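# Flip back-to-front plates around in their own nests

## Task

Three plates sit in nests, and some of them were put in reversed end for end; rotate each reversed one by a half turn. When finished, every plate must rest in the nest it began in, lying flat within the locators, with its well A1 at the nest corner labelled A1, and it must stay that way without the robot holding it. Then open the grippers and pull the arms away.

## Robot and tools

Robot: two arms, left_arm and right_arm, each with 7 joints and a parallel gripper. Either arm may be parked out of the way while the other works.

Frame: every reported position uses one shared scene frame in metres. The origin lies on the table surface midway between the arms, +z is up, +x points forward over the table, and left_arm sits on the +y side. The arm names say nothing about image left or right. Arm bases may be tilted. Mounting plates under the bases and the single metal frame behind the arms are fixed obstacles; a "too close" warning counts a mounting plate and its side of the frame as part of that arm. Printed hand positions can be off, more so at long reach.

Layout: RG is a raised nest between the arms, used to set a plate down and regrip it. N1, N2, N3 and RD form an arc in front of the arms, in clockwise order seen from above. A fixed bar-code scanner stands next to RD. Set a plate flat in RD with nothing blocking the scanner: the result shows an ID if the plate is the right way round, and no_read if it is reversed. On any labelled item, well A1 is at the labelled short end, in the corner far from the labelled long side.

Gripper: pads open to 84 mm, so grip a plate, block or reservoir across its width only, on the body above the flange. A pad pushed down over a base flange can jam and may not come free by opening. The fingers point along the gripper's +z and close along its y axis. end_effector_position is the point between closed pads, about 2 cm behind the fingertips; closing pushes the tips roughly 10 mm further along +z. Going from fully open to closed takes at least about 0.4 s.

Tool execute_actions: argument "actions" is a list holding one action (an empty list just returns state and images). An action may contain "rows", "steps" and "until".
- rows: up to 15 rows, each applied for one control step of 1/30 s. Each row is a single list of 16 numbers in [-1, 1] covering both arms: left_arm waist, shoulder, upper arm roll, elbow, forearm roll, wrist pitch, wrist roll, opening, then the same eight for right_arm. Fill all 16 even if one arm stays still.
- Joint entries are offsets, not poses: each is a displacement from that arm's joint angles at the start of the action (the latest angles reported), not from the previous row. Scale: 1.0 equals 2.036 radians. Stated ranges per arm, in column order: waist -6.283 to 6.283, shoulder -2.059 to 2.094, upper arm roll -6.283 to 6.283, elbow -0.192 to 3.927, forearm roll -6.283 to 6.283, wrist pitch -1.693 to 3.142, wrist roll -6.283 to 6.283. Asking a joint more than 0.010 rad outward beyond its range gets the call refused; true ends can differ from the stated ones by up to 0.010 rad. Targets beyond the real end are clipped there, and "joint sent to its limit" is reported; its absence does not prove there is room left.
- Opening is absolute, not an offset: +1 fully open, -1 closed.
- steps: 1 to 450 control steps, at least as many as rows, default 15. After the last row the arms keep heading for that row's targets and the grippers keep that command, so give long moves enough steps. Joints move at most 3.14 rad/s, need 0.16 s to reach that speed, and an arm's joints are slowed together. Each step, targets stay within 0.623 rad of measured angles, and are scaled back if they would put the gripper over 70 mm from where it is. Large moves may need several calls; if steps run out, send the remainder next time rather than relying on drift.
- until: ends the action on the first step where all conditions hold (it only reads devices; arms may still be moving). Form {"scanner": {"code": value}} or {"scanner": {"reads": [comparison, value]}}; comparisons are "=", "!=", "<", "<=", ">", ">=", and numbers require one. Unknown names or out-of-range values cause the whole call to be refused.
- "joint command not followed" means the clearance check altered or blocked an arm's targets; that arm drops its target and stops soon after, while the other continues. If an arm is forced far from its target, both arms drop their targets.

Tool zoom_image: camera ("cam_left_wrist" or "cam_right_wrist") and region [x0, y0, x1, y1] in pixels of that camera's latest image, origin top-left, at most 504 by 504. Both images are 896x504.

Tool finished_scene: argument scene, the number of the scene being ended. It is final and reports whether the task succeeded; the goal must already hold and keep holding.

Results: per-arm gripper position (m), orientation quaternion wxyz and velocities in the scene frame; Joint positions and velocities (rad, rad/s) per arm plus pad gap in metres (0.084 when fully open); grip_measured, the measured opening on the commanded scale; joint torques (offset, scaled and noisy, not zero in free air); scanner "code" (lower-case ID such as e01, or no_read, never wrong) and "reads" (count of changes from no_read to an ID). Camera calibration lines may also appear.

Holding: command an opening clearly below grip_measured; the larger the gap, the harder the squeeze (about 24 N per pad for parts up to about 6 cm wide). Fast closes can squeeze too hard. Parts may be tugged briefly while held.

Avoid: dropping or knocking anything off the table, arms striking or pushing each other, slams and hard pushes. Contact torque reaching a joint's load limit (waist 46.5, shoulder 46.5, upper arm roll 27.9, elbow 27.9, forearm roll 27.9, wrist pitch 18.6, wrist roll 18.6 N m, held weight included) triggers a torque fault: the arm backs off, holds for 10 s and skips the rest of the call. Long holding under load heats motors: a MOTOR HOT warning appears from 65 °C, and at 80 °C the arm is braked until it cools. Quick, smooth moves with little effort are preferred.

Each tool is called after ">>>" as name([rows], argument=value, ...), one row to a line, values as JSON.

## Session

>>> execute_actions(actions=[])

Scene clock: 0.00 s.
left_arm: end_effector_position=(+0.5599, +0.1661, +0.1283) grip_measured=+1.00 end_effector_quat_wxyz=(+0.286, +0.606, +0.649, -0.361) end_effector_velocity=(-0.000, -0.000, +0.000) end_effector_angular_velocity=(-0.001, +0.000, -0.001) | right_arm: end_effector_position=(+0.3314, -0.7471, +0.2474) grip_measured=+1.00 end_effector_quat_wxyz=(+0.083, +0.723, +0.655, -0.204) end_effector_velocity=(-0.000, +0.000, +0.000) end_effector_angular_velocity=(-0.000, +0.000, -0.000)
Joint positions: left_arm=[-0.213  0.498  0.126  1.292 -1.057  1.297 -0.961  0.084] | right_arm=[-0.998  0.105  0.127  1.211 -0.509  0.979 -2.08   0.084]
Joint velocities: left_arm=[-0.     0.    -0.     0.    -0.     0.001  0.     0.   ] | right_arm=[-0.    -0.001 -0.    -0.001 -0.     0.    -0.     0.   ]
Joint torques (N m, as the arm reports them, + toward a larger angle): no reading
scanner: code=no_read reads=0
camera_calibration (this result's frames):
cam_left_wrist: T_world_to_cam=[[0.990062, 0.0281047, -0.137793, -0.510798], [0.128531, -0.578438, 0.805536, -0.00776445], [-0.0570653, -0.815242, -0.576302, 0.373482], [0, 0, 0, 1]] pos_world=[0.528032, 0.314343, 0.151109]
cam_right_wrist: T_world_to_cam=[[0.976848, -0.142402, -0.159655, -0.355189], [-0.0706624, -0.919163, 0.387487, -0.691938], [-0.201928, -0.367234, -0.907945, 0.145181], [0, 0, 0, 1]] pos_world=[0.327388, -0.633268, 0.343226]

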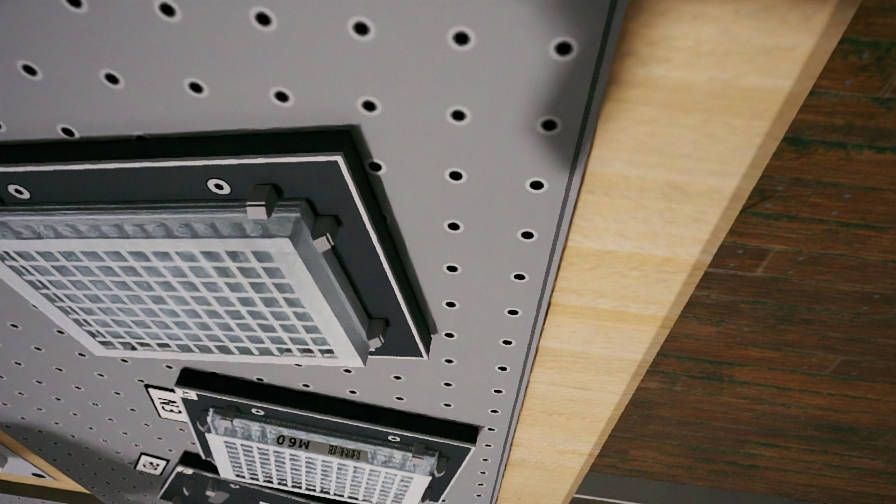

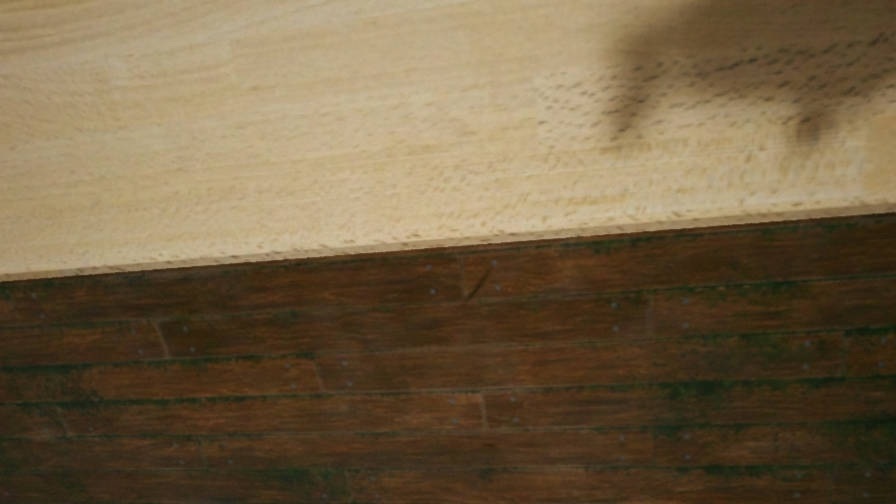

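>>> execute_actions([
  {"rows":[[0,-0.2,0,0,0,0,0,1,0.6783,-0.1022,-0.0624,-0.1429,0.25,0.0211,-0.2554,1],[0,-0.2,0,0,0,0,0,1,0.6783,-0.1022,-0.0624,-0.1429,0.25,0.0211,-0.2554,1],[0,-0.2,0,0,0,0,0,1,0.6783,-0.1022,-0.0624,-0.1429,0.25,0.0211,-0.2554,1],[0,-0.2,0,0,0,0,0,1,0.6783,-0.1022,-0.0624,-0.1429,0.25,0.0211,-0.2554,1],[0,-0.2,0,0,0,0,0,1,0.6783,-0.1022,-0.0624,-0.1429,0.25,0.0211,-0.2554,1],[0,-0.2,0,0,0,0,0,1,0.6783,-0.1022,-0.0624,-0.1429,0.25,0.0211,-0.2554,1],[0,-0.2,0,0,0,0,0,1,0.6783,-0.1022,-0.0624,-0.1429,0.25,0.0211,-0.2554,1],[0,-0.2,0,0,0,0,0,1,0.6783,-0.1022,-0.0624,-0.1429,0.25,0.0211,-0.2554,1],[0.0555,-0.4136,-0.0619,-0.2986,0.5192,-0.1321,0.472,1,0.6783,-0.1022,-0.0624,-0.1429,0.25,0.0211,-0.2554,1]],"steps":65},
])

Scene clock: 21.40 s.
left_arm: end_effector_position=(+0.3948, +0.3382, +0.1985) grip_measured=+1.00 end_effector_quat_wxyz=(+0.000, +0.999, +0.045, -0.000) end_effector_velocity=(+0.000, -0.000, +0.000) end_effector_angular_velocity=(-0.001, -0.001, +0.000) | right_arm: end_effector_position=(+0.4428, -0.1211, +0.2006) grip_measured=+1.00 end_effector_quat_wxyz=(+0.001, +0.079, +0.997, +0.000) end_effector_velocity=(-0.005, +0.010, -0.001) end_effector_angular_velocity=(+0.003, +0.003, +0.025)
Joint positions: left_arm=[-0.1   -0.344 -0.     0.684 -0.001  1.028 -0.     0.084] | right_arm=[ 0.38  -0.103 -0.001  0.921 -0.     1.022 -2.599  0.084]
Joint velocities: left_arm=[-0.     0.    -0.     0.001 -0.001 -0.     0.    -0.   ] | right_arm=[ 0.02  -0.001  0.004 -0.002  0.005  0.    -0.004  0.   ]
Joint torques (N m, as the arm reports them, + toward a larger angle): left_arm=[ -0.81 -15.05   0.51  13.08   0.74  -2.08  -0.21] | right_arm=[  0.16 -22.28  -0.47  23.91  -1.35  -1.68   0.26]
scanner: code=no_read reads=0
camera_calibration (this result's frames):
cam_left_wrist: T_world_to_cam=[[0.115601, -0.993246, 0.00998111, 0.318799], [-0.993295, -0.115586, 0.00201084, 0.50231], [-0.00084358, -0.0101466, -0.999948, 0.334431], [0, 0, 0, 1]] pos_world=[0.462371, 0.3781, 0.330222]
cam_right_wrist: T_world_to_cam=[[0.165695, 0.986026, -0.0172341, 0.0848591], [0.985973, -0.165991, -0.0174238, -0.385998], [-0.020041, -0.0141053, -0.9997, 0.335772], [0, 0, 0, 1]] pos_world=[0.373252, -0.143009, 0.330409]

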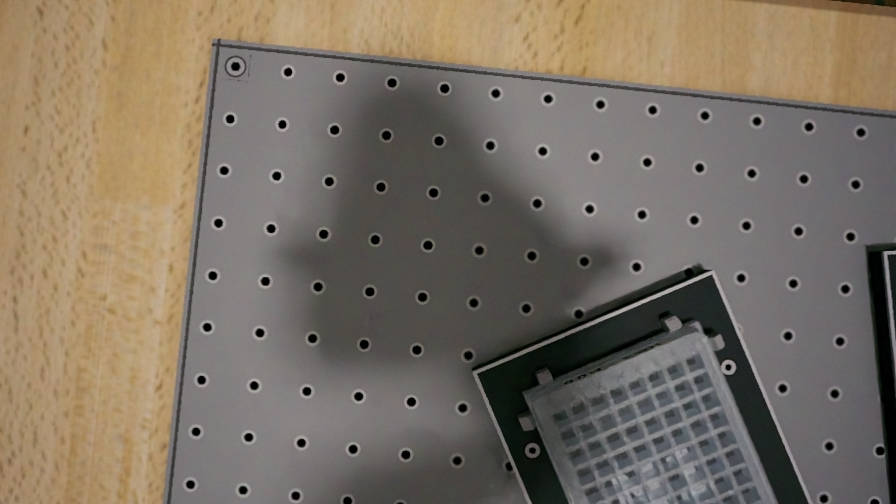

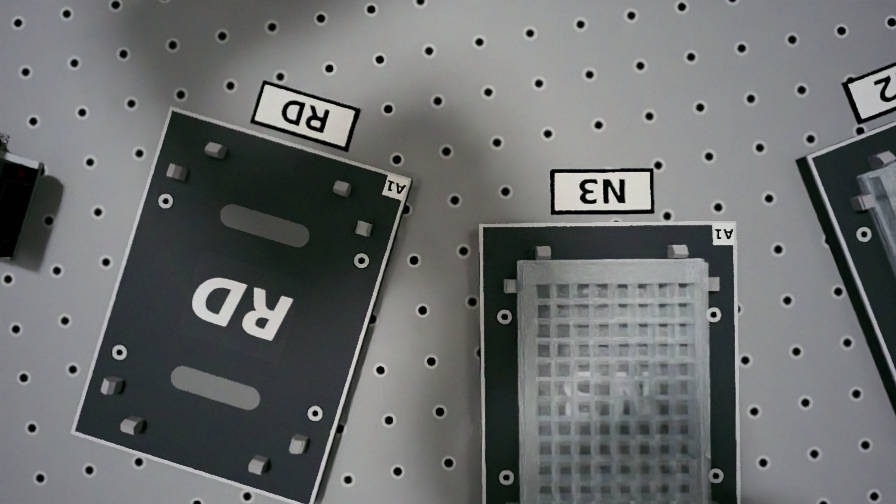

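>>> zoom_image(camera="cam_left_wrist", region=[470,260,800,504])

Region (470, 260, 800, 504) of cam_left_wrist's 896x504 image, scaled by 1.527, with more detail than that image has; it fills the top 373 rows of this view, and the rest is white.

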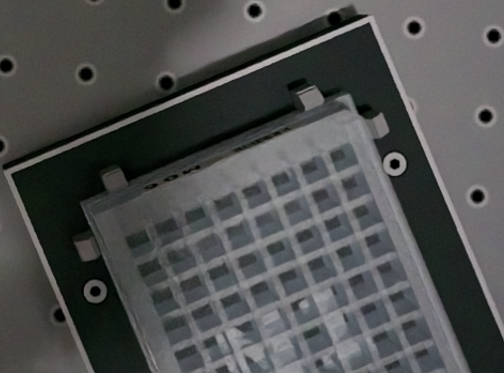

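>>> execute_actions([
  {"rows":[[-0.1052,0.0455,0,-0.1167,0.0005,-0.1622,-0.3163,1,0.0393,0.1039,0.0005,-0.0368,0,-0.1397,0.0375,1]],"steps":26},
])

>>> zoom_image(camera="cam_right_wrist", region=[380,240,760,504])

>>> zoom_image(camera="cam_left_wrist", region=[340,200,780,504])

Scene clock: 45.93 s.
left_arm: end_effector_position=(+0.3676, +0.2650, +0.1002) grip_measured=+1.00 end_effector_quat_wxyz=(-0.000, +0.967, +0.256, +0.000) end_effector_velocity=(-0.002, -0.002, -0.003) end_effector_angular_velocity=(+0.000, +0.003, +0.006) | right_arm: end_effector_position=(+0.4431, -0.0820, +0.1001) grip_measured=+1.00 end_effector_quat_wxyz=(+0.000, +0.077, +0.997, +0.000) end_effector_velocity=(-0.002, +0.001, -0.002) end_effector_angular_velocity=(-0.002, +0.003, +0.002)
Joint positions: left_arm=[-0.313 -0.252 -0.     0.447  0.001  0.698 -0.643  0.084] | right_arm=[ 0.459  0.108  0.     0.846 -0.     0.738 -2.523  0.084]
Joint velocities: left_arm=[-0.005  0.002 -0.001 -0.007 -0.001 -0.006 -0.011 -0.   ] | right_arm=[ 0.002  0.003  0.001 -0.002 -0.    -0.002  0.001 -0.   ]
Joint torques (N m, as the arm reports them, + toward a larger angle): left_arm=[ -0.97 -15.2    0.43  11.65   0.72  -2.14  -0.08] | right_arm=[  0.25 -26.28  -0.29  21.36  -1.53  -1.58   0.22]
scanner: code=no_read reads=0
camera_calibration (this result's frames):
cam_left_wrist: T_world_to_cam=[[0.51822, -0.855191, 0.00986505, 0.065671], [-0.855237, -0.518237, 0.000945451, 0.523066], [0.00430389, -0.00892691, -0.999951, 0.233143], [0, 0, 0, 1]] pos_world=[0.41231, 0.329314, 0.23199]
cam_right_wrist: T_world_to_cam=[[0.161246, 0.986752, -0.0178805, 0.0466654], [0.986687, -0.161571, -0.0185488, -0.381355], [-0.021192, -0.0146515, -0.999668, 0.236315], [0, 0, 0, 1]] pos_world=[0.373762, -0.104201, 0.229998]

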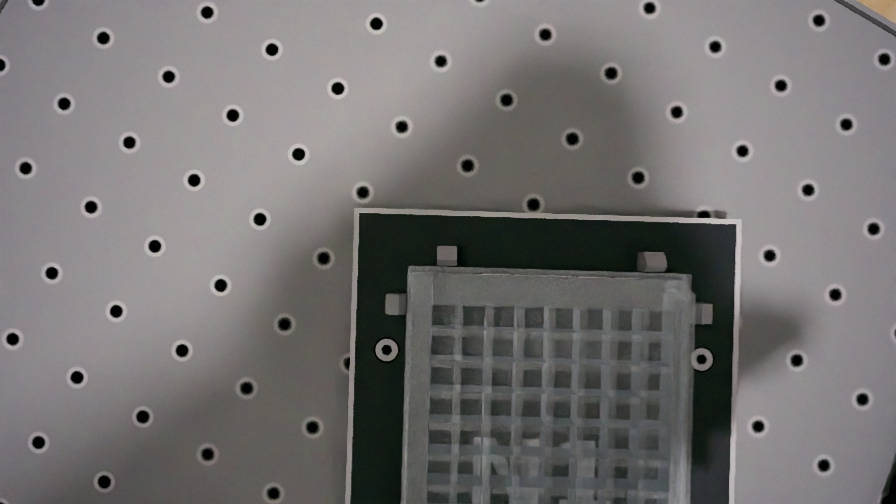

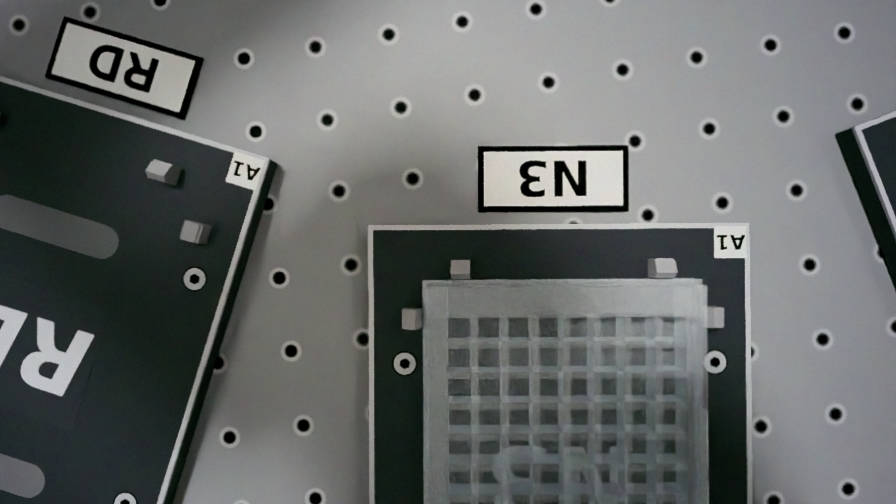

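Region (380, 240, 760, 504) of cam_right_wrist's 896x504 image, scaled by 1.326, with more detail than that image has; it fills the top 350 rows of this view, and the rest is white.

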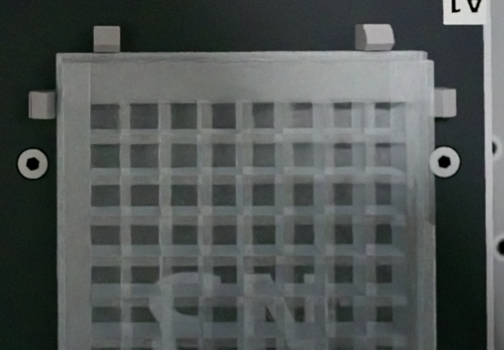

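Region (340, 200, 780, 504) of cam_left_wrist's 896x504 image, scaled by 1.145, with more detail than that image has; it fills the top 348 rows of this view, and the rest is white.

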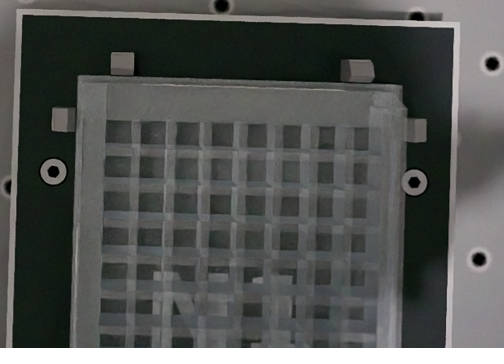

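>>> execute_actions([
  {"rows":[[0,0,0,0,0,0,1,1,0,0,0,0,0,0,1,1]],"steps":18},
])

Scene clock: 54.90 s.
left_arm: end_effector_position=(+0.3676, +0.2650, +0.1002) grip_measured=+1.00 end_effector_quat_wxyz=(-0.000, +0.938, -0.347, +0.000) end_effector_velocity=(+0.000, -0.000, +0.000) end_effector_angular_velocity=(+0.001, -0.000, -2.548) | right_arm: end_effector_position=(+0.4431, -0.0820, +0.1001) grip_measured=+1.00 end_effector_quat_wxyz=(+0.000, +0.637, +0.771, +0.000) end_effector_velocity=(-0.000, -0.000, -0.000) end_effector_angular_velocity=(+0.002, +0.001, -2.549)
Joint positions: left_arm=[-0.313 -0.252 -0.     0.447  0.001  0.698  0.584  0.084] | right_arm=[ 0.459  0.108  0.     0.846 -0.     0.738 -1.294  0.084]
Joint velocities: left_arm=[-0.    -0.001  0.     0.    -0.001  0.     2.548  0.   ] | right_arm=[ 0.     0.    -0.     0.     0.     0.     2.548  0.   ]
Joint torques (N m, as the arm reports them, + toward a larger angle): left_arm=[ -0.76 -15.17   0.48  11.47   0.77  -2.12  -0.21] | right_arm=[  0.36 -26.59  -0.52  21.39  -1.3   -1.65   0.24]
scanner: code=no_read reads=0
camera_calibration (this result's frames):
cam_left_wrist: T_world_to_cam=[[-0.630782, -0.775908, 0.0089873, 0.467079], [-0.775931, 0.630816, 0.00132127, 0.189348], [-0.00669452, -0.00614009, -0.999959, 0.23644], [0, 0, 0, 1]] pos_world=[0.443129, 0.244418, 0.231983]
cam_right_wrist: T_world_to_cam=[[0.983635, 0.179331, -0.0174201, -0.383959], [0.178989, -0.983657, -0.0195587, -0.0908002], [-0.0206428, 0.0161206, -0.999657, 0.238588], [0, 0, 0, 1]] pos_world=[0.398853, -0.0243066, 0.230042]

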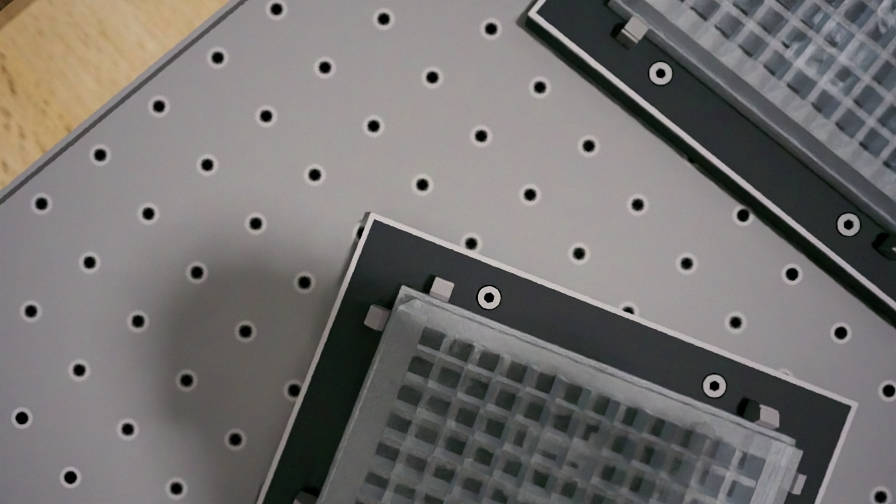

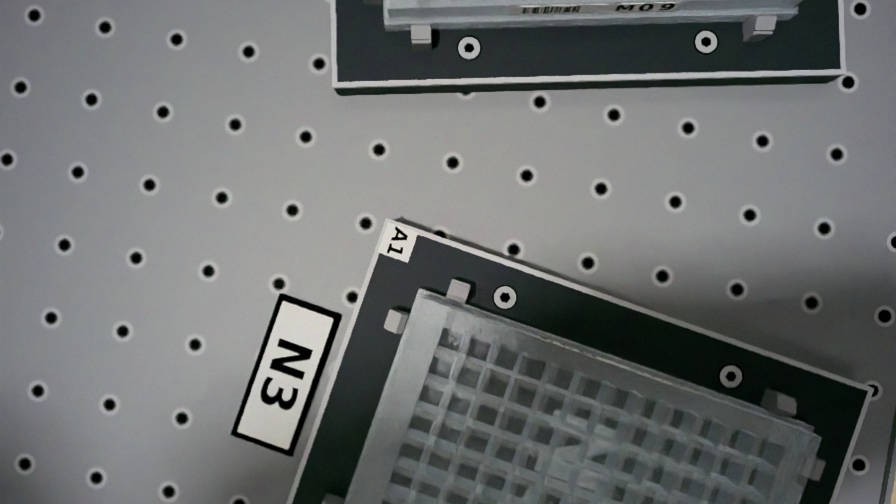

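Targets: left 2.4986 (Δ1.9146), right .6186 (Δ1.9126).

>>> execute_actions([
  {"rows":[[0,0,0,0,0,0,0.9404,1,0,0,0,0,0,0,0.9394,1]],"steps":31},
])

>>> zoom_image(camera="cam_right_wrist", region=[380,240,760,504])

>>> zoom_image(camera="cam_left_wrist", region=[340,200,780,504])

Scene clock: 60.90 s.
left_arm: end_effector_position=(+0.3676, +0.2650, +0.1002) grip_measured=+1.00 end_effector_quat_wxyz=(+0.000, -0.257, +0.966, +0.000) end_effector_velocity=(-0.000, -0.000, -0.000) end_effector_angular_velocity=(+0.000, +0.000, -0.018) | right_arm: end_effector_position=(+0.4431, -0.0820, +0.1001) grip_measured=+1.00 end_effector_quat_wxyz=(-0.000, +0.997, -0.076, +0.000) end_effector_velocity=(-0.000, +0.001, -0.000) end_effector_angular_velocity=(+0.000, +0.000, -0.016)
Joint positions: left_arm=[-0.313 -0.252 -0.     0.447  0.     0.698  2.497  0.084] | right_arm=[ 0.459  0.108  0.     0.846 -0.     0.738  0.616  0.084]
Joint velocities: left_arm=[-0.     0.    -0.001  0.    -0.     0.     0.017 -0.   ] | right_arm=[0.001 0.001 0.    0.001 0.    0.    0.017 0.   ]
Joint torques (N m, as the arm reports them, + toward a larger angle): left_arm=[ -0.79 -14.91   0.43  11.49   0.64  -2.04  -0.18] | right_arm=[  0.12 -26.52  -0.79  21.36  -1.4   -1.83   0.27]
scanner: code=no_read reads=0
camera_calibration (this result's frames):
cam_left_wrist: T_world_to_cam=[[-0.519533, 0.854398, 0.00949675, -0.0059197], [0.854446, 0.519534, 0.00255233, -0.380562], [-0.00275318, 0.00944048, -0.999952, 0.230865], [0, 0, 0, 1]] pos_world=[0.322729, 0.200593, 0.231881]
cam_right_wrist: T_world_to_cam=[[-0.158822, -0.987128, -0.018836, 0.0267173], [-0.98704, 0.159194, -0.0202173, 0.519589], [0.0229557, 0.0153809, -0.999618, 0.219207], [0, 0, 0, 1]] pos_world=[0.512067, -0.0597137, 0.230131]

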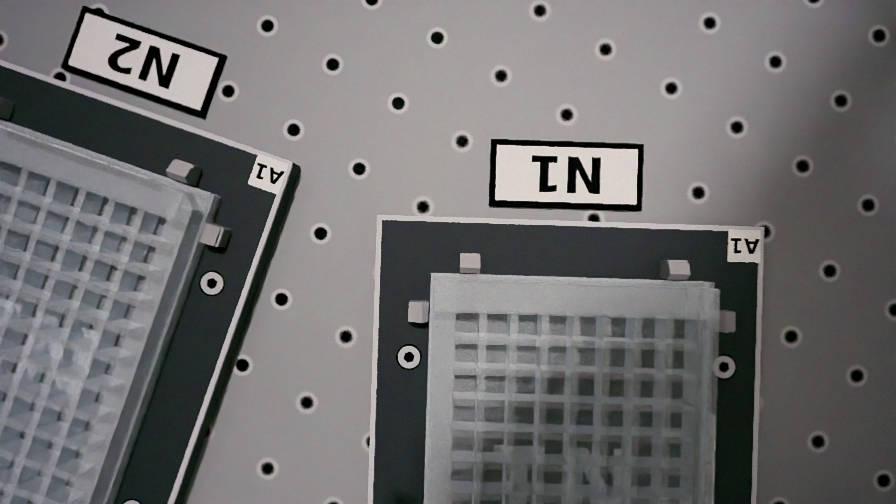

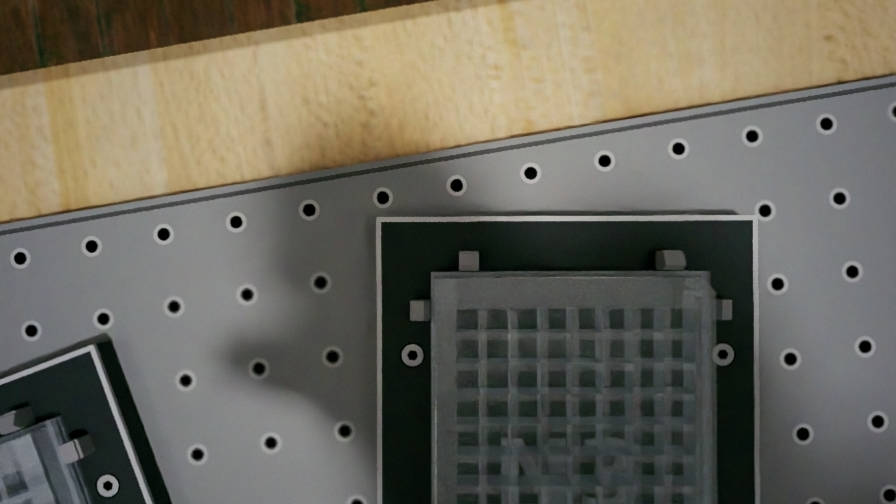

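Region (380, 240, 760, 504) of cam_right_wrist's 896x504 image, scaled by 1.326, with more detail than that image has; it fills the top 350 rows of this view, and the rest is white.

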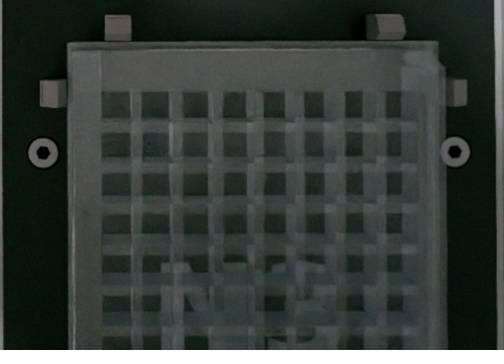

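Region (340, 200, 780, 504) of cam_left_wrist's 896x504 image, scaled by 1.145, with more detail than that image has; it fills the top 348 rows of this view, and the rest is white.

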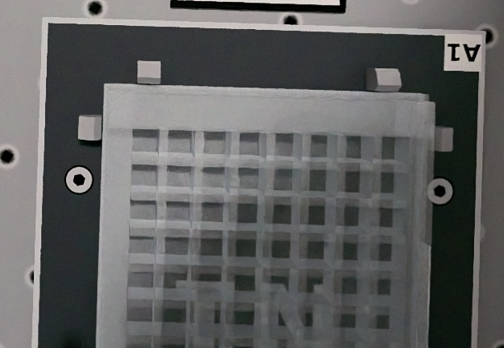

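>>> execute_actions([
  {"rows":[[0.0051,0.0745,0,-0.0209,0,-0.0953,0.0059,1,-0.002,0.0556,0,-0.0142,0,-0.0698,-0.0007,1]],"steps":22},
])

Scene clock: 75.27 s.
left_arm: end_effector_position=(+0.3670, +0.2685, +0.0503) grip_measured=+1.00 end_effector_quat_wxyz=(+0.001, -0.256, +0.967, -0.000) end_effector_velocity=(-0.000, +0.001, -0.001) end_effector_angular_velocity=(-0.000, +0.000, +0.002) | right_arm: end_effector_position=(+0.4443, -0.0834, +0.0504) grip_measured=+1.00 end_effector_quat_wxyz=(-0.000, +0.997, -0.077, +0.001) end_effector_velocity=(-0.001, +0.000, -0.001) end_effector_angular_velocity=(-0.001, +0.001, +0.001)
Joint positions: left_arm=[-0.303 -0.101 -0.     0.405  0.     0.505  2.509  0.084] | right_arm=[ 0.455  0.22   0.     0.818 -0.     0.596  0.615  0.084]
Joint velocities: left_arm=[ 0.001  0.003  0.001 -0.001 -0.    -0.003  0.     0.   ] | right_arm=[ 0.     0.002  0.    -0.001  0.    -0.002 -0.     0.   ]
Joint torques (N m, as the arm reports them, + toward a larger angle): left_arm=[ -0.76 -17.45   0.38   9.95   0.64  -2.08  -0.16] | right_arm=[  0.09 -28.11  -0.63  19.8   -1.37  -1.81   0.1 ]
scanner: code=no_read reads=0
camera_calibration (this result's frames):
cam_left_wrist: T_world_to_cam=[[-0.518052, 0.855299, 0.00921985, -0.00951373], [0.855345, 0.518051, 0.00277181, -0.381706], [-0.00240562, 0.0093221, -0.999954, 0.180896], [0, 0, 0, 1]] pos_world=[0.321997, 0.204194, 0.182034]
cam_right_wrist: T_world_to_cam=[[-0.161402, -0.986703, -0.0191638, 0.0258037], [-0.98661, 0.161788, -0.0206124, 0.520092], [0.0234388, 0.0155803, -0.999604, 0.169264], [0, 0, 0, 1]] pos_world=[0.513326, -0.0613211, 0.180412]

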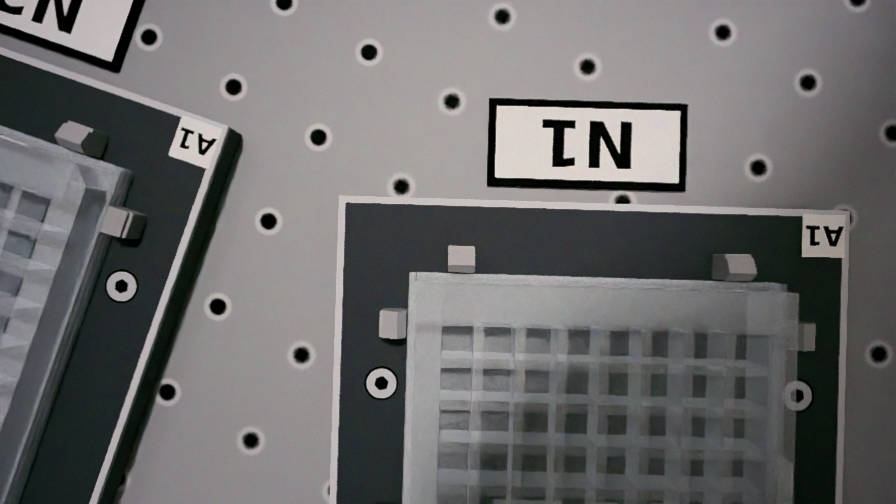

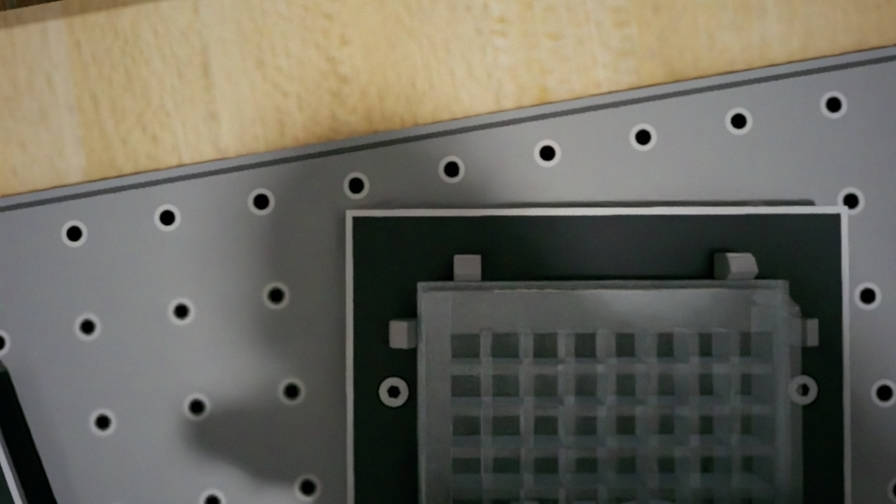

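>>> execute_actions([
  {"rows":[[0,0.0132,0,-0.0015,0,-0.0147,0,1,0,0.0101,0,-0.0013,0,-0.0109,0,1]],"steps":14},
])

Scene clock: 86.20 s.
left_arm: end_effector_position=(+0.3671, +0.2685, +0.0429) grip_measured=+1.00 end_effector_quat_wxyz=(+0.001, -0.256, +0.967, -0.000) end_effector_velocity=(-0.000, +0.000, -0.001) end_effector_angular_velocity=(+0.000, -0.000, +0.000) | right_arm: end_effector_position=(+0.4441, -0.0835, +0.0422) grip_measured=+1.00 end_effector_quat_wxyz=(-0.000, +0.997, -0.077, +0.000) end_effector_velocity=(+0.000, -0.000, -0.001) end_effector_angular_velocity=(+0.000, -0.001, -0.002)
Joint positions: left_arm=[-0.303 -0.074 -0.     0.402  0.     0.475  2.509  0.084] | right_arm=[ 0.455  0.241  0.     0.815 -0.     0.574  0.615  0.084]
Joint velocities: left_arm=[ 0.     0.005 -0.    -0.001  0.    -0.006 -0.    -0.   ] | right_arm=[-0.     0.003 -0.    -0.001  0.    -0.004  0.001 -0.   ]
Joint torques (N m, as the arm reports them, + toward a larger angle): left_arm=[ -0.79 -17.85   0.25   9.89   0.7   -1.97  -0.14] | right_arm=[  0.25 -28.61  -0.62  19.46  -1.48  -1.8    0.24]
scanner: code=no_read reads=0
camera_calibration (this result's frames):
cam_left_wrist: T_world_to_cam=[[-0.518043, 0.855306, 0.00913088, -0.00939808], [0.855352, 0.51804, 0.00286041, -0.381742], [-0.00228364, 0.00929193, -0.999954, 0.173444], [0, 0, 0, 1]] pos_world=[0.322051, 0.204184, 0.174614]
cam_right_wrist: T_world_to_cam=[[-0.161423, -0.986708, -0.0187025, 0.0255251], [-0.986624, 0.161788, -0.0199618, 0.519751], [0.0227223, 0.01523, -0.999626, 0.161392], [0, 0, 0, 1]] pos_world=[0.513252, -0.0613618, 0.172184]

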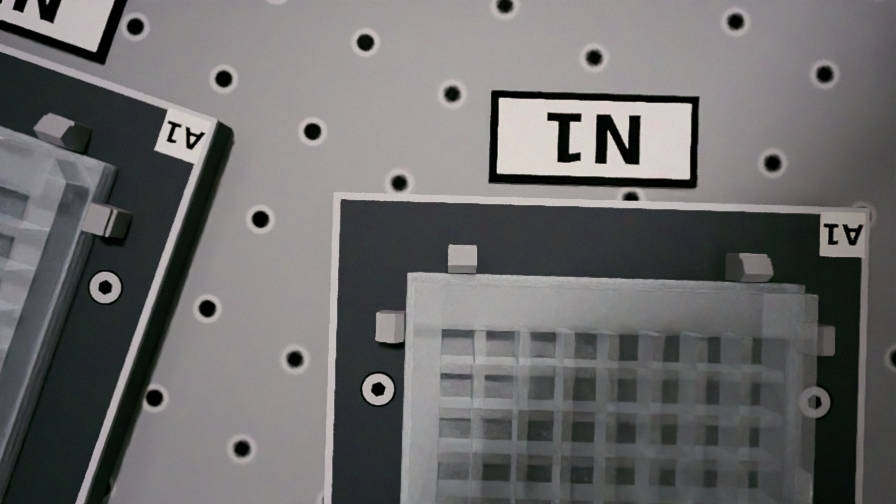

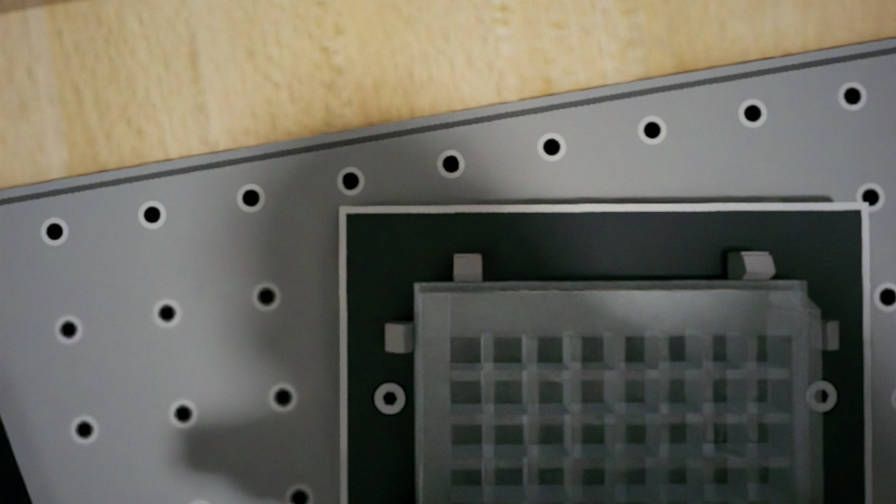

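>>> execute_actions([
  {"rows":[[0,0,0,0,0,0,0,0.9,0,0,0,0,0,0,0,0.9],[0,0,0,0,0,0,0,0.8,0,0,0,0,0,0,0,0.8],[0,0,0,0,0,0,0,0.6,0,0,0,0,0,0,0,0.6],[0,0,0,0,0,0,0,0.3,0,0,0,0,0,0,0,0.3],[0,0,0,0,0,0,0,0,0,0,0,0,0,0,0,0],[0,0,0,0,0,0,0,-0.3,0,0,0,0,0,0,0,-0.3],[0,0,0,0,0,0,0,-0.3,0,0,0,0,0,0,0,-0.3],[0,0,0,0,0,0,0,-0.3,0,0,0,0,0,0,0,-0.3],[0,0,0,0,0,0,0,-0.3,0,0,0,0,0,0,0,-0.3],[0,0,0,0,0,0,0,-0.3,0,0,0,0,0,0,0,-0.3],[0,0,0,0,0,0,0,-0.3,0,0,0,0,0,0,0,-0.3],[0,-0.005,0,0.0006,0,0.0056,0,-0.3,0,-0.0035,0,0.0004,0,0.0039,0,-0.3],[0,-0.01,0,0.0012,0,0.0112,0,-0.3,0,-0.007,0,0.0009,0,0.0079,0,-0.3],[0,-0.018,0,0.0022,0,0.0202,0,-0.3,0,-0.012,0,0.0016,0,0.0136,0,-0.3],[0,-0.0506,0,0.0083,0,0.0589,0,-0.3,0,-0.0353,0,0.0062,0,0.0415,0,-0.3]],"steps":28},
])

>>> execute_actions([
  {"rows":[[0,0,0,0,0,0,-1,-0.3,0,0,0,0,0,0,-1,-0.3]],"steps":18},
])

Scene clock: 107.00 s.
left_arm: end_effector_position=(+0.3667, +0.2686, +0.0727) grip_measured=+0.93 end_effector_quat_wxyz=(+0.000, -0.256, +0.967, +0.000) end_effector_velocity=(+0.000, -0.000, +0.005) end_effector_angular_velocity=(+0.000, +0.001, -0.001) | right_arm: end_effector_position=(+0.4438, -0.0836, +0.0714) grip_measured=+0.93 end_effector_quat_wxyz=(+0.000, +0.997, -0.077, -0.000) end_effector_velocity=(-0.000, -0.000, +0.004) end_effector_angular_velocity=(-0.001, +0.001, +0.001)
Joint positions: left_arm=[-0.303 -0.175 -0.     0.418  0.     0.593  2.509  0.082] | right_arm=[ 0.455  0.17   0.     0.827 -0.     0.657  0.615  0.081]
Joint velocities: left_arm=[-0.    -0.016 -0.     0.005  0.     0.021  0.    -0.   ] | right_arm=[ 0.    -0.01   0.     0.003 -0.001  0.014 -0.001  0.   ]
Joint torques (N m, as the arm reports them, + toward a larger angle): left_arm=[ -0.84 -16.28   0.39  10.87   0.71  -2.06  -0.16] | right_arm=[  0.22 -27.54  -0.54  20.91  -1.41  -1.85   0.16]
scanner: code=no_read reads=0
camera_calibration (this result's frames):
cam_left_wrist: T_world_to_cam=[[-0.518115, 0.855255, 0.00976053, -0.00994575], [0.855305, 0.518121, 0.00213515, -0.381477], [-0.00323104, 0.00945448, -0.99995, 0.203492], [0, 0, 0, 1]] pos_world=[0.321783, 0.204233, 0.204393]
cam_right_wrist: T_world_to_cam=[[-0.161361, -0.98673, -0.0180635, 0.0257954], [-0.986656, 0.161698, -0.019094, 0.519946], [0.0217615, 0.0147415, -0.999655, 0.190964], [0, 0, 0, 1]] pos_world=[0.513014, -0.0614363, 0.201292]

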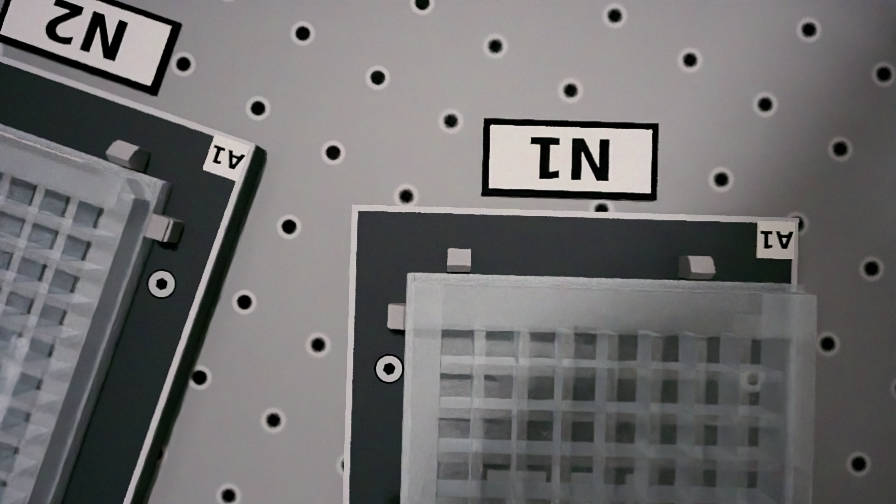

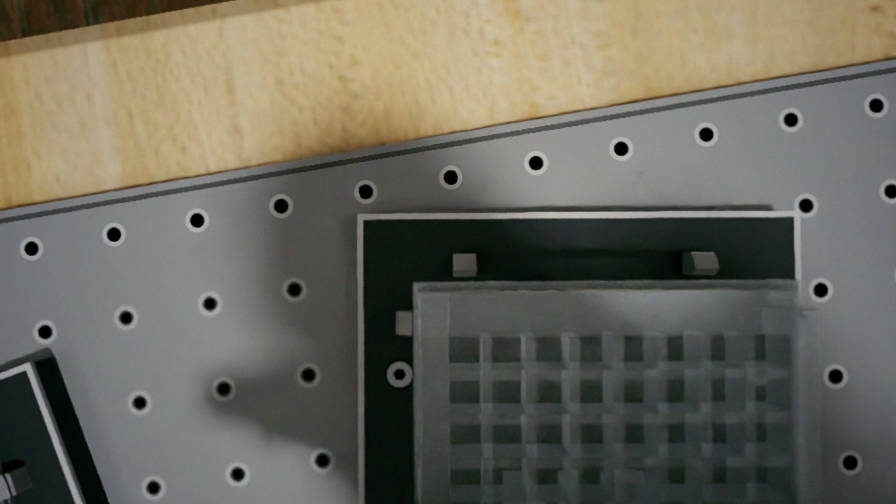

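Scene clock: 107.60 s.
left_arm: end_effector_position=(+0.3667, +0.2686, +0.0727) grip_measured=+0.93 end_effector_quat_wxyz=(-0.000, +0.766, -0.642, +0.000) end_effector_velocity=(+0.000, +0.000, -0.000) end_effector_angular_velocity=(-0.000, -0.001, +2.547) | right_arm: end_effector_position=(+0.4438, -0.0836, +0.0714) grip_measured=+0.93 end_effector_quat_wxyz=(+0.000, +0.859, +0.512, -0.000) end_effector_velocity=(+0.000, +0.000, +0.000) end_effector_angular_velocity=(+0.001, +0.000, +2.547)
Joint positions: left_arm=[-0.303 -0.175 -0.     0.418  0.     0.593  1.28   0.082] | right_arm=[ 0.455  0.17   0.     0.827 -0.     0.657 -0.613  0.081]
Joint velocities: left_arm=[ 0.     0.    -0.     0.     0.001 -0.001 -2.548  0.   ] | right_arm=[ 0.    -0.    -0.     0.     0.    -0.    -2.547  0.   ]
Joint torques (N m, as the arm reports them, + toward a larger angle): left_arm=[ -0.73 -16.28   0.48  10.91   0.68  -2.12  -0.19] | right_arm=[  0.11 -27.7   -0.64  20.74  -1.38  -1.92   0.  ]
scanner: code=no_read reads=0
camera_calibration (this result's frames):
cam_left_wrist: T_world_to_cam=[[-0.979557, -0.200952, 0.00934451, 0.442965], [-0.200942, 0.979601, 0.00195531, -0.118118], [-0.00954681, 0.0000376251, -0.999954, 0.208341], [0, 0, 0, 1]] pos_world=[0.412163, 0.204715, 0.204423]
cam_right_wrist: T_world_to_cam=[[0.875302, -0.483221, -0.0185434, -0.392117], [-0.483525, -0.875124, -0.0190007, 0.209974], [-0.00704626, 0.0255976, -0.999647, 0.204655], [0, 0, 0, 1]] pos_world=[0.446191, -0.0109649, 0.201302]

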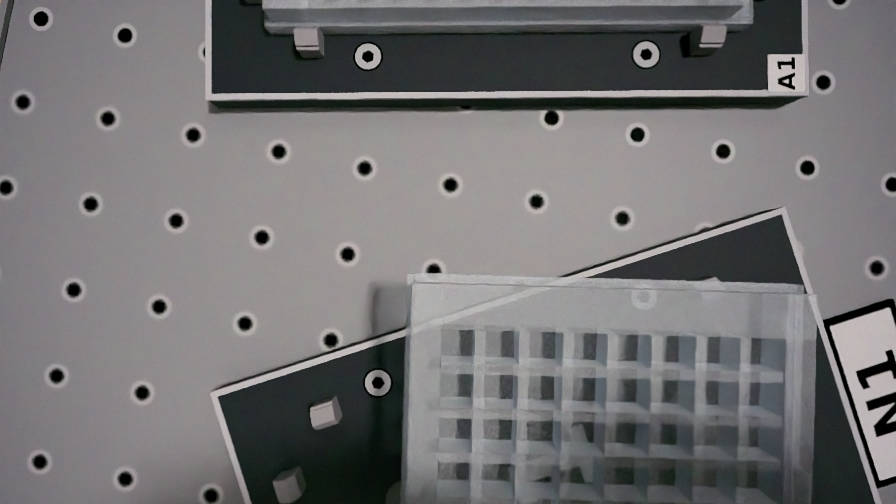

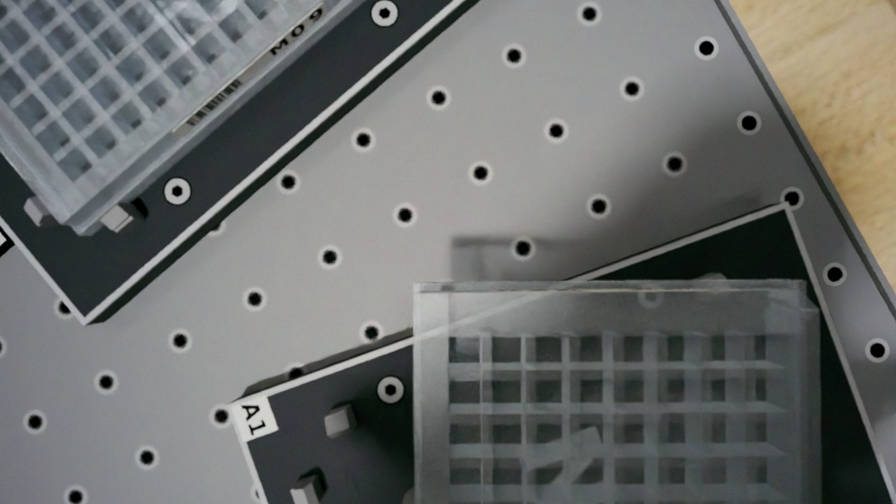

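>>> execute_actions([
  {"rows":[[0,0,0,0,0,0,-0.9394,-0.3,0,0,0,0,0,0,-0.9399,-0.3]],"steps":31},
])

>>> execute_actions([
  {"rows":[[0,0.0364,0,-0.0064,0,-0.0434,-0.001,-0.3,0,0.0248,0,-0.0046,0,-0.03,-0.001,-0.3]],"steps":16},
])

Scene clock: 118.33 s.
left_arm: end_effector_position=(+0.3667, +0.2686, +0.0727) grip_measured=+0.93 end_effector_quat_wxyz=(-0.000, +0.967, +0.255, +0.000) end_effector_velocity=(-0.000, -0.000, -0.000) end_effector_angular_velocity=(+0.000, +0.000, +0.016) | right_arm: end_effector_position=(+0.4438, -0.0836, +0.0714) grip_measured=+0.93 end_effector_quat_wxyz=(-0.000, +0.078, +0.997, -0.000) end_effector_velocity=(-0.000, +0.000, -0.000) end_effector_angular_velocity=(-0.000, +0.000, +0.017)
Joint positions: left_arm=[-0.303 -0.175 -0.     0.418  0.     0.593 -0.63   0.082] | right_arm=[ 0.455  0.17   0.     0.827 -0.     0.657 -2.525  0.081]
Joint velocities: left_arm=[ 0.     0.001 -0.001 -0.    -0.    -0.    -0.017 -0.   ] | right_arm=[ 0.     0.     0.001 -0.    -0.    -0.    -0.016 -0.   ]
Joint torques (N m, as the arm reports them, + toward a larger angle): left_arm=[ -0.99 -16.22   0.44  11.07   0.72  -2.08  -0.2 ] | right_arm=[  0.26 -27.6   -0.44  20.5   -1.32  -1.7    0.18]
scanner: code=no_read reads=0
camera_calibration (this result's frames):
cam_left_wrist: T_world_to_cam=[[0.515979, -0.856548, 0.00959823, 0.070652], [-0.856593, -0.515991, 0.00135848, 0.524025], [0.00378899, -0.00892273, -0.999953, 0.20586], [0, 0, 0, 1]] pos_world=[0.411642, 0.332746, 0.20446]
cam_right_wrist: T_world_to_cam=[[0.162746, 0.986492, -0.0186583, 0.046977], [0.986412, -0.163105, -0.019685, -0.382778], [-0.0224623, -0.0152011, -0.999632, 0.208086], [0, 0, 0, 1]] pos_world=[0.374606, -0.105612, 0.201351]

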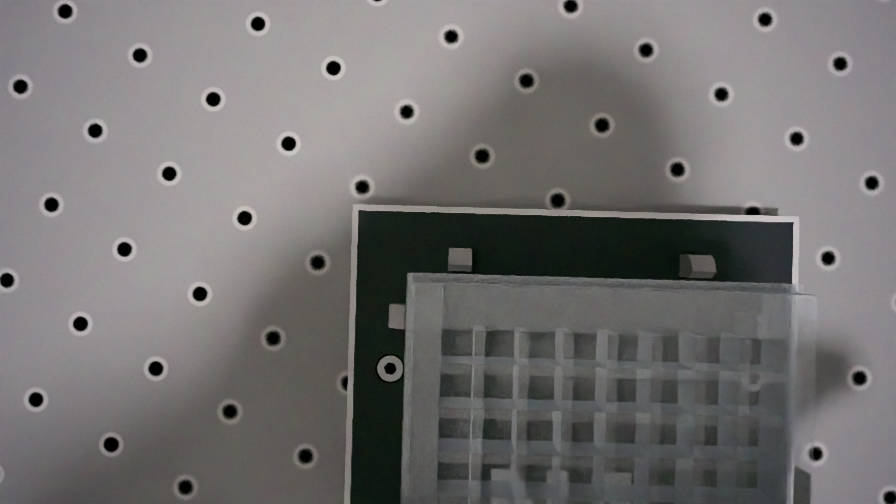

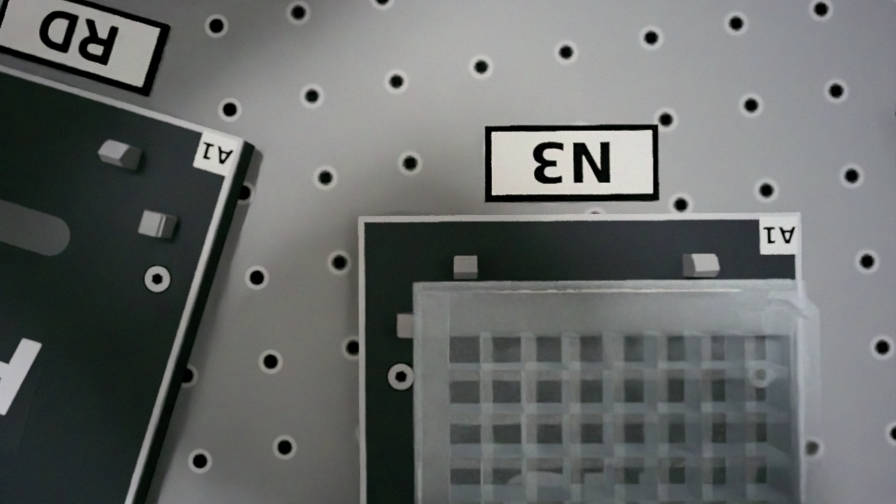

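Scene clock: 118.87 s.
left_arm: end_effector_position=(+0.3673, +0.2685, +0.0509) grip_measured=+0.93 end_effector_quat_wxyz=(+0.000, +0.967, +0.256, +0.001) end_effector_velocity=(-0.001, +0.000, -0.003) end_effector_angular_velocity=(+0.001, +0.001, -0.001) | right_arm: end_effector_position=(+0.4443, -0.0833, +0.0506) grip_measured=+0.93 end_effector_quat_wxyz=(+0.001, +0.077, +0.997, +0.000) end_effector_velocity=(-0.001, -0.000, -0.003) end_effector_angular_velocity=(-0.001, +0.002, +0.000)
Joint positions: left_arm=[-0.303 -0.102 -0.     0.406  0.     0.506 -0.632  0.082] | right_arm=[ 0.455  0.22   0.     0.818 -0.     0.597 -2.527  0.081]
Joint velocities: left_arm=[-0.     0.007  0.    -0.003  0.001 -0.008 -0.    -0.   ] | right_arm=[ 0.     0.006  0.    -0.002 -0.    -0.006  0.     0.   ]
Joint torques (N m, as the arm reports them, + toward a larger angle): left_arm=[ -0.8  -17.59   0.41  10.31   0.82  -2.14  -0.19] | right_arm=[  0.03 -28.2   -0.5   19.94  -1.34  -1.78   0.19]
scanner: code=no_read reads=0
camera_calibration (this result's frames):
cam_left_wrist: T_world_to_cam=[[0.517652, -0.855525, 0.0106722, 0.069525], [-0.855574, -0.517681, 0.000041886, 0.524679], [0.00548897, -0.00915255, -0.999943, 0.183539], [0, 0, 0, 1]] pos_world=[0.411905, 0.332777, 0.182764]
cam_right_wrist: T_world_to_cam=[[0.160792, 0.986831, -0.0176366, 0.0470869], [0.986767, -0.161109, -0.0182934, -0.383734], [-0.0208939, -0.0144618, -0.999677, 0.186713], [0, 0, 0, 1]] pos_world=[0.374986, -0.105589, 0.180463]

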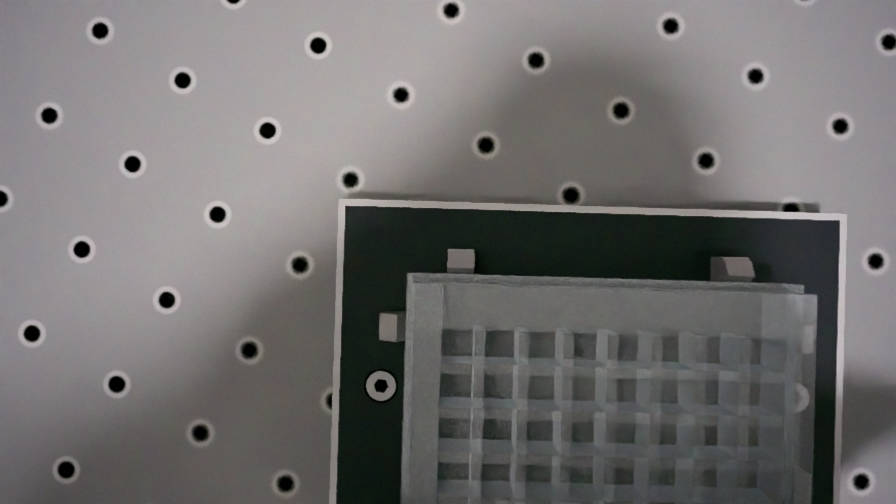

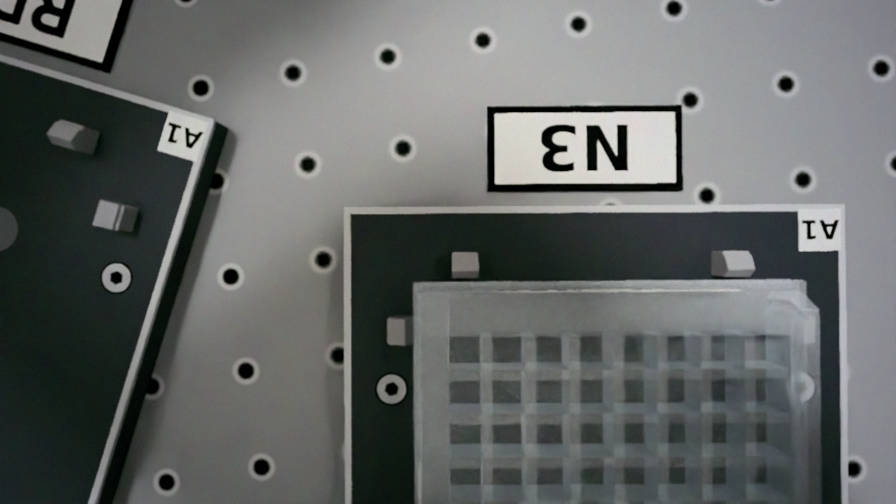

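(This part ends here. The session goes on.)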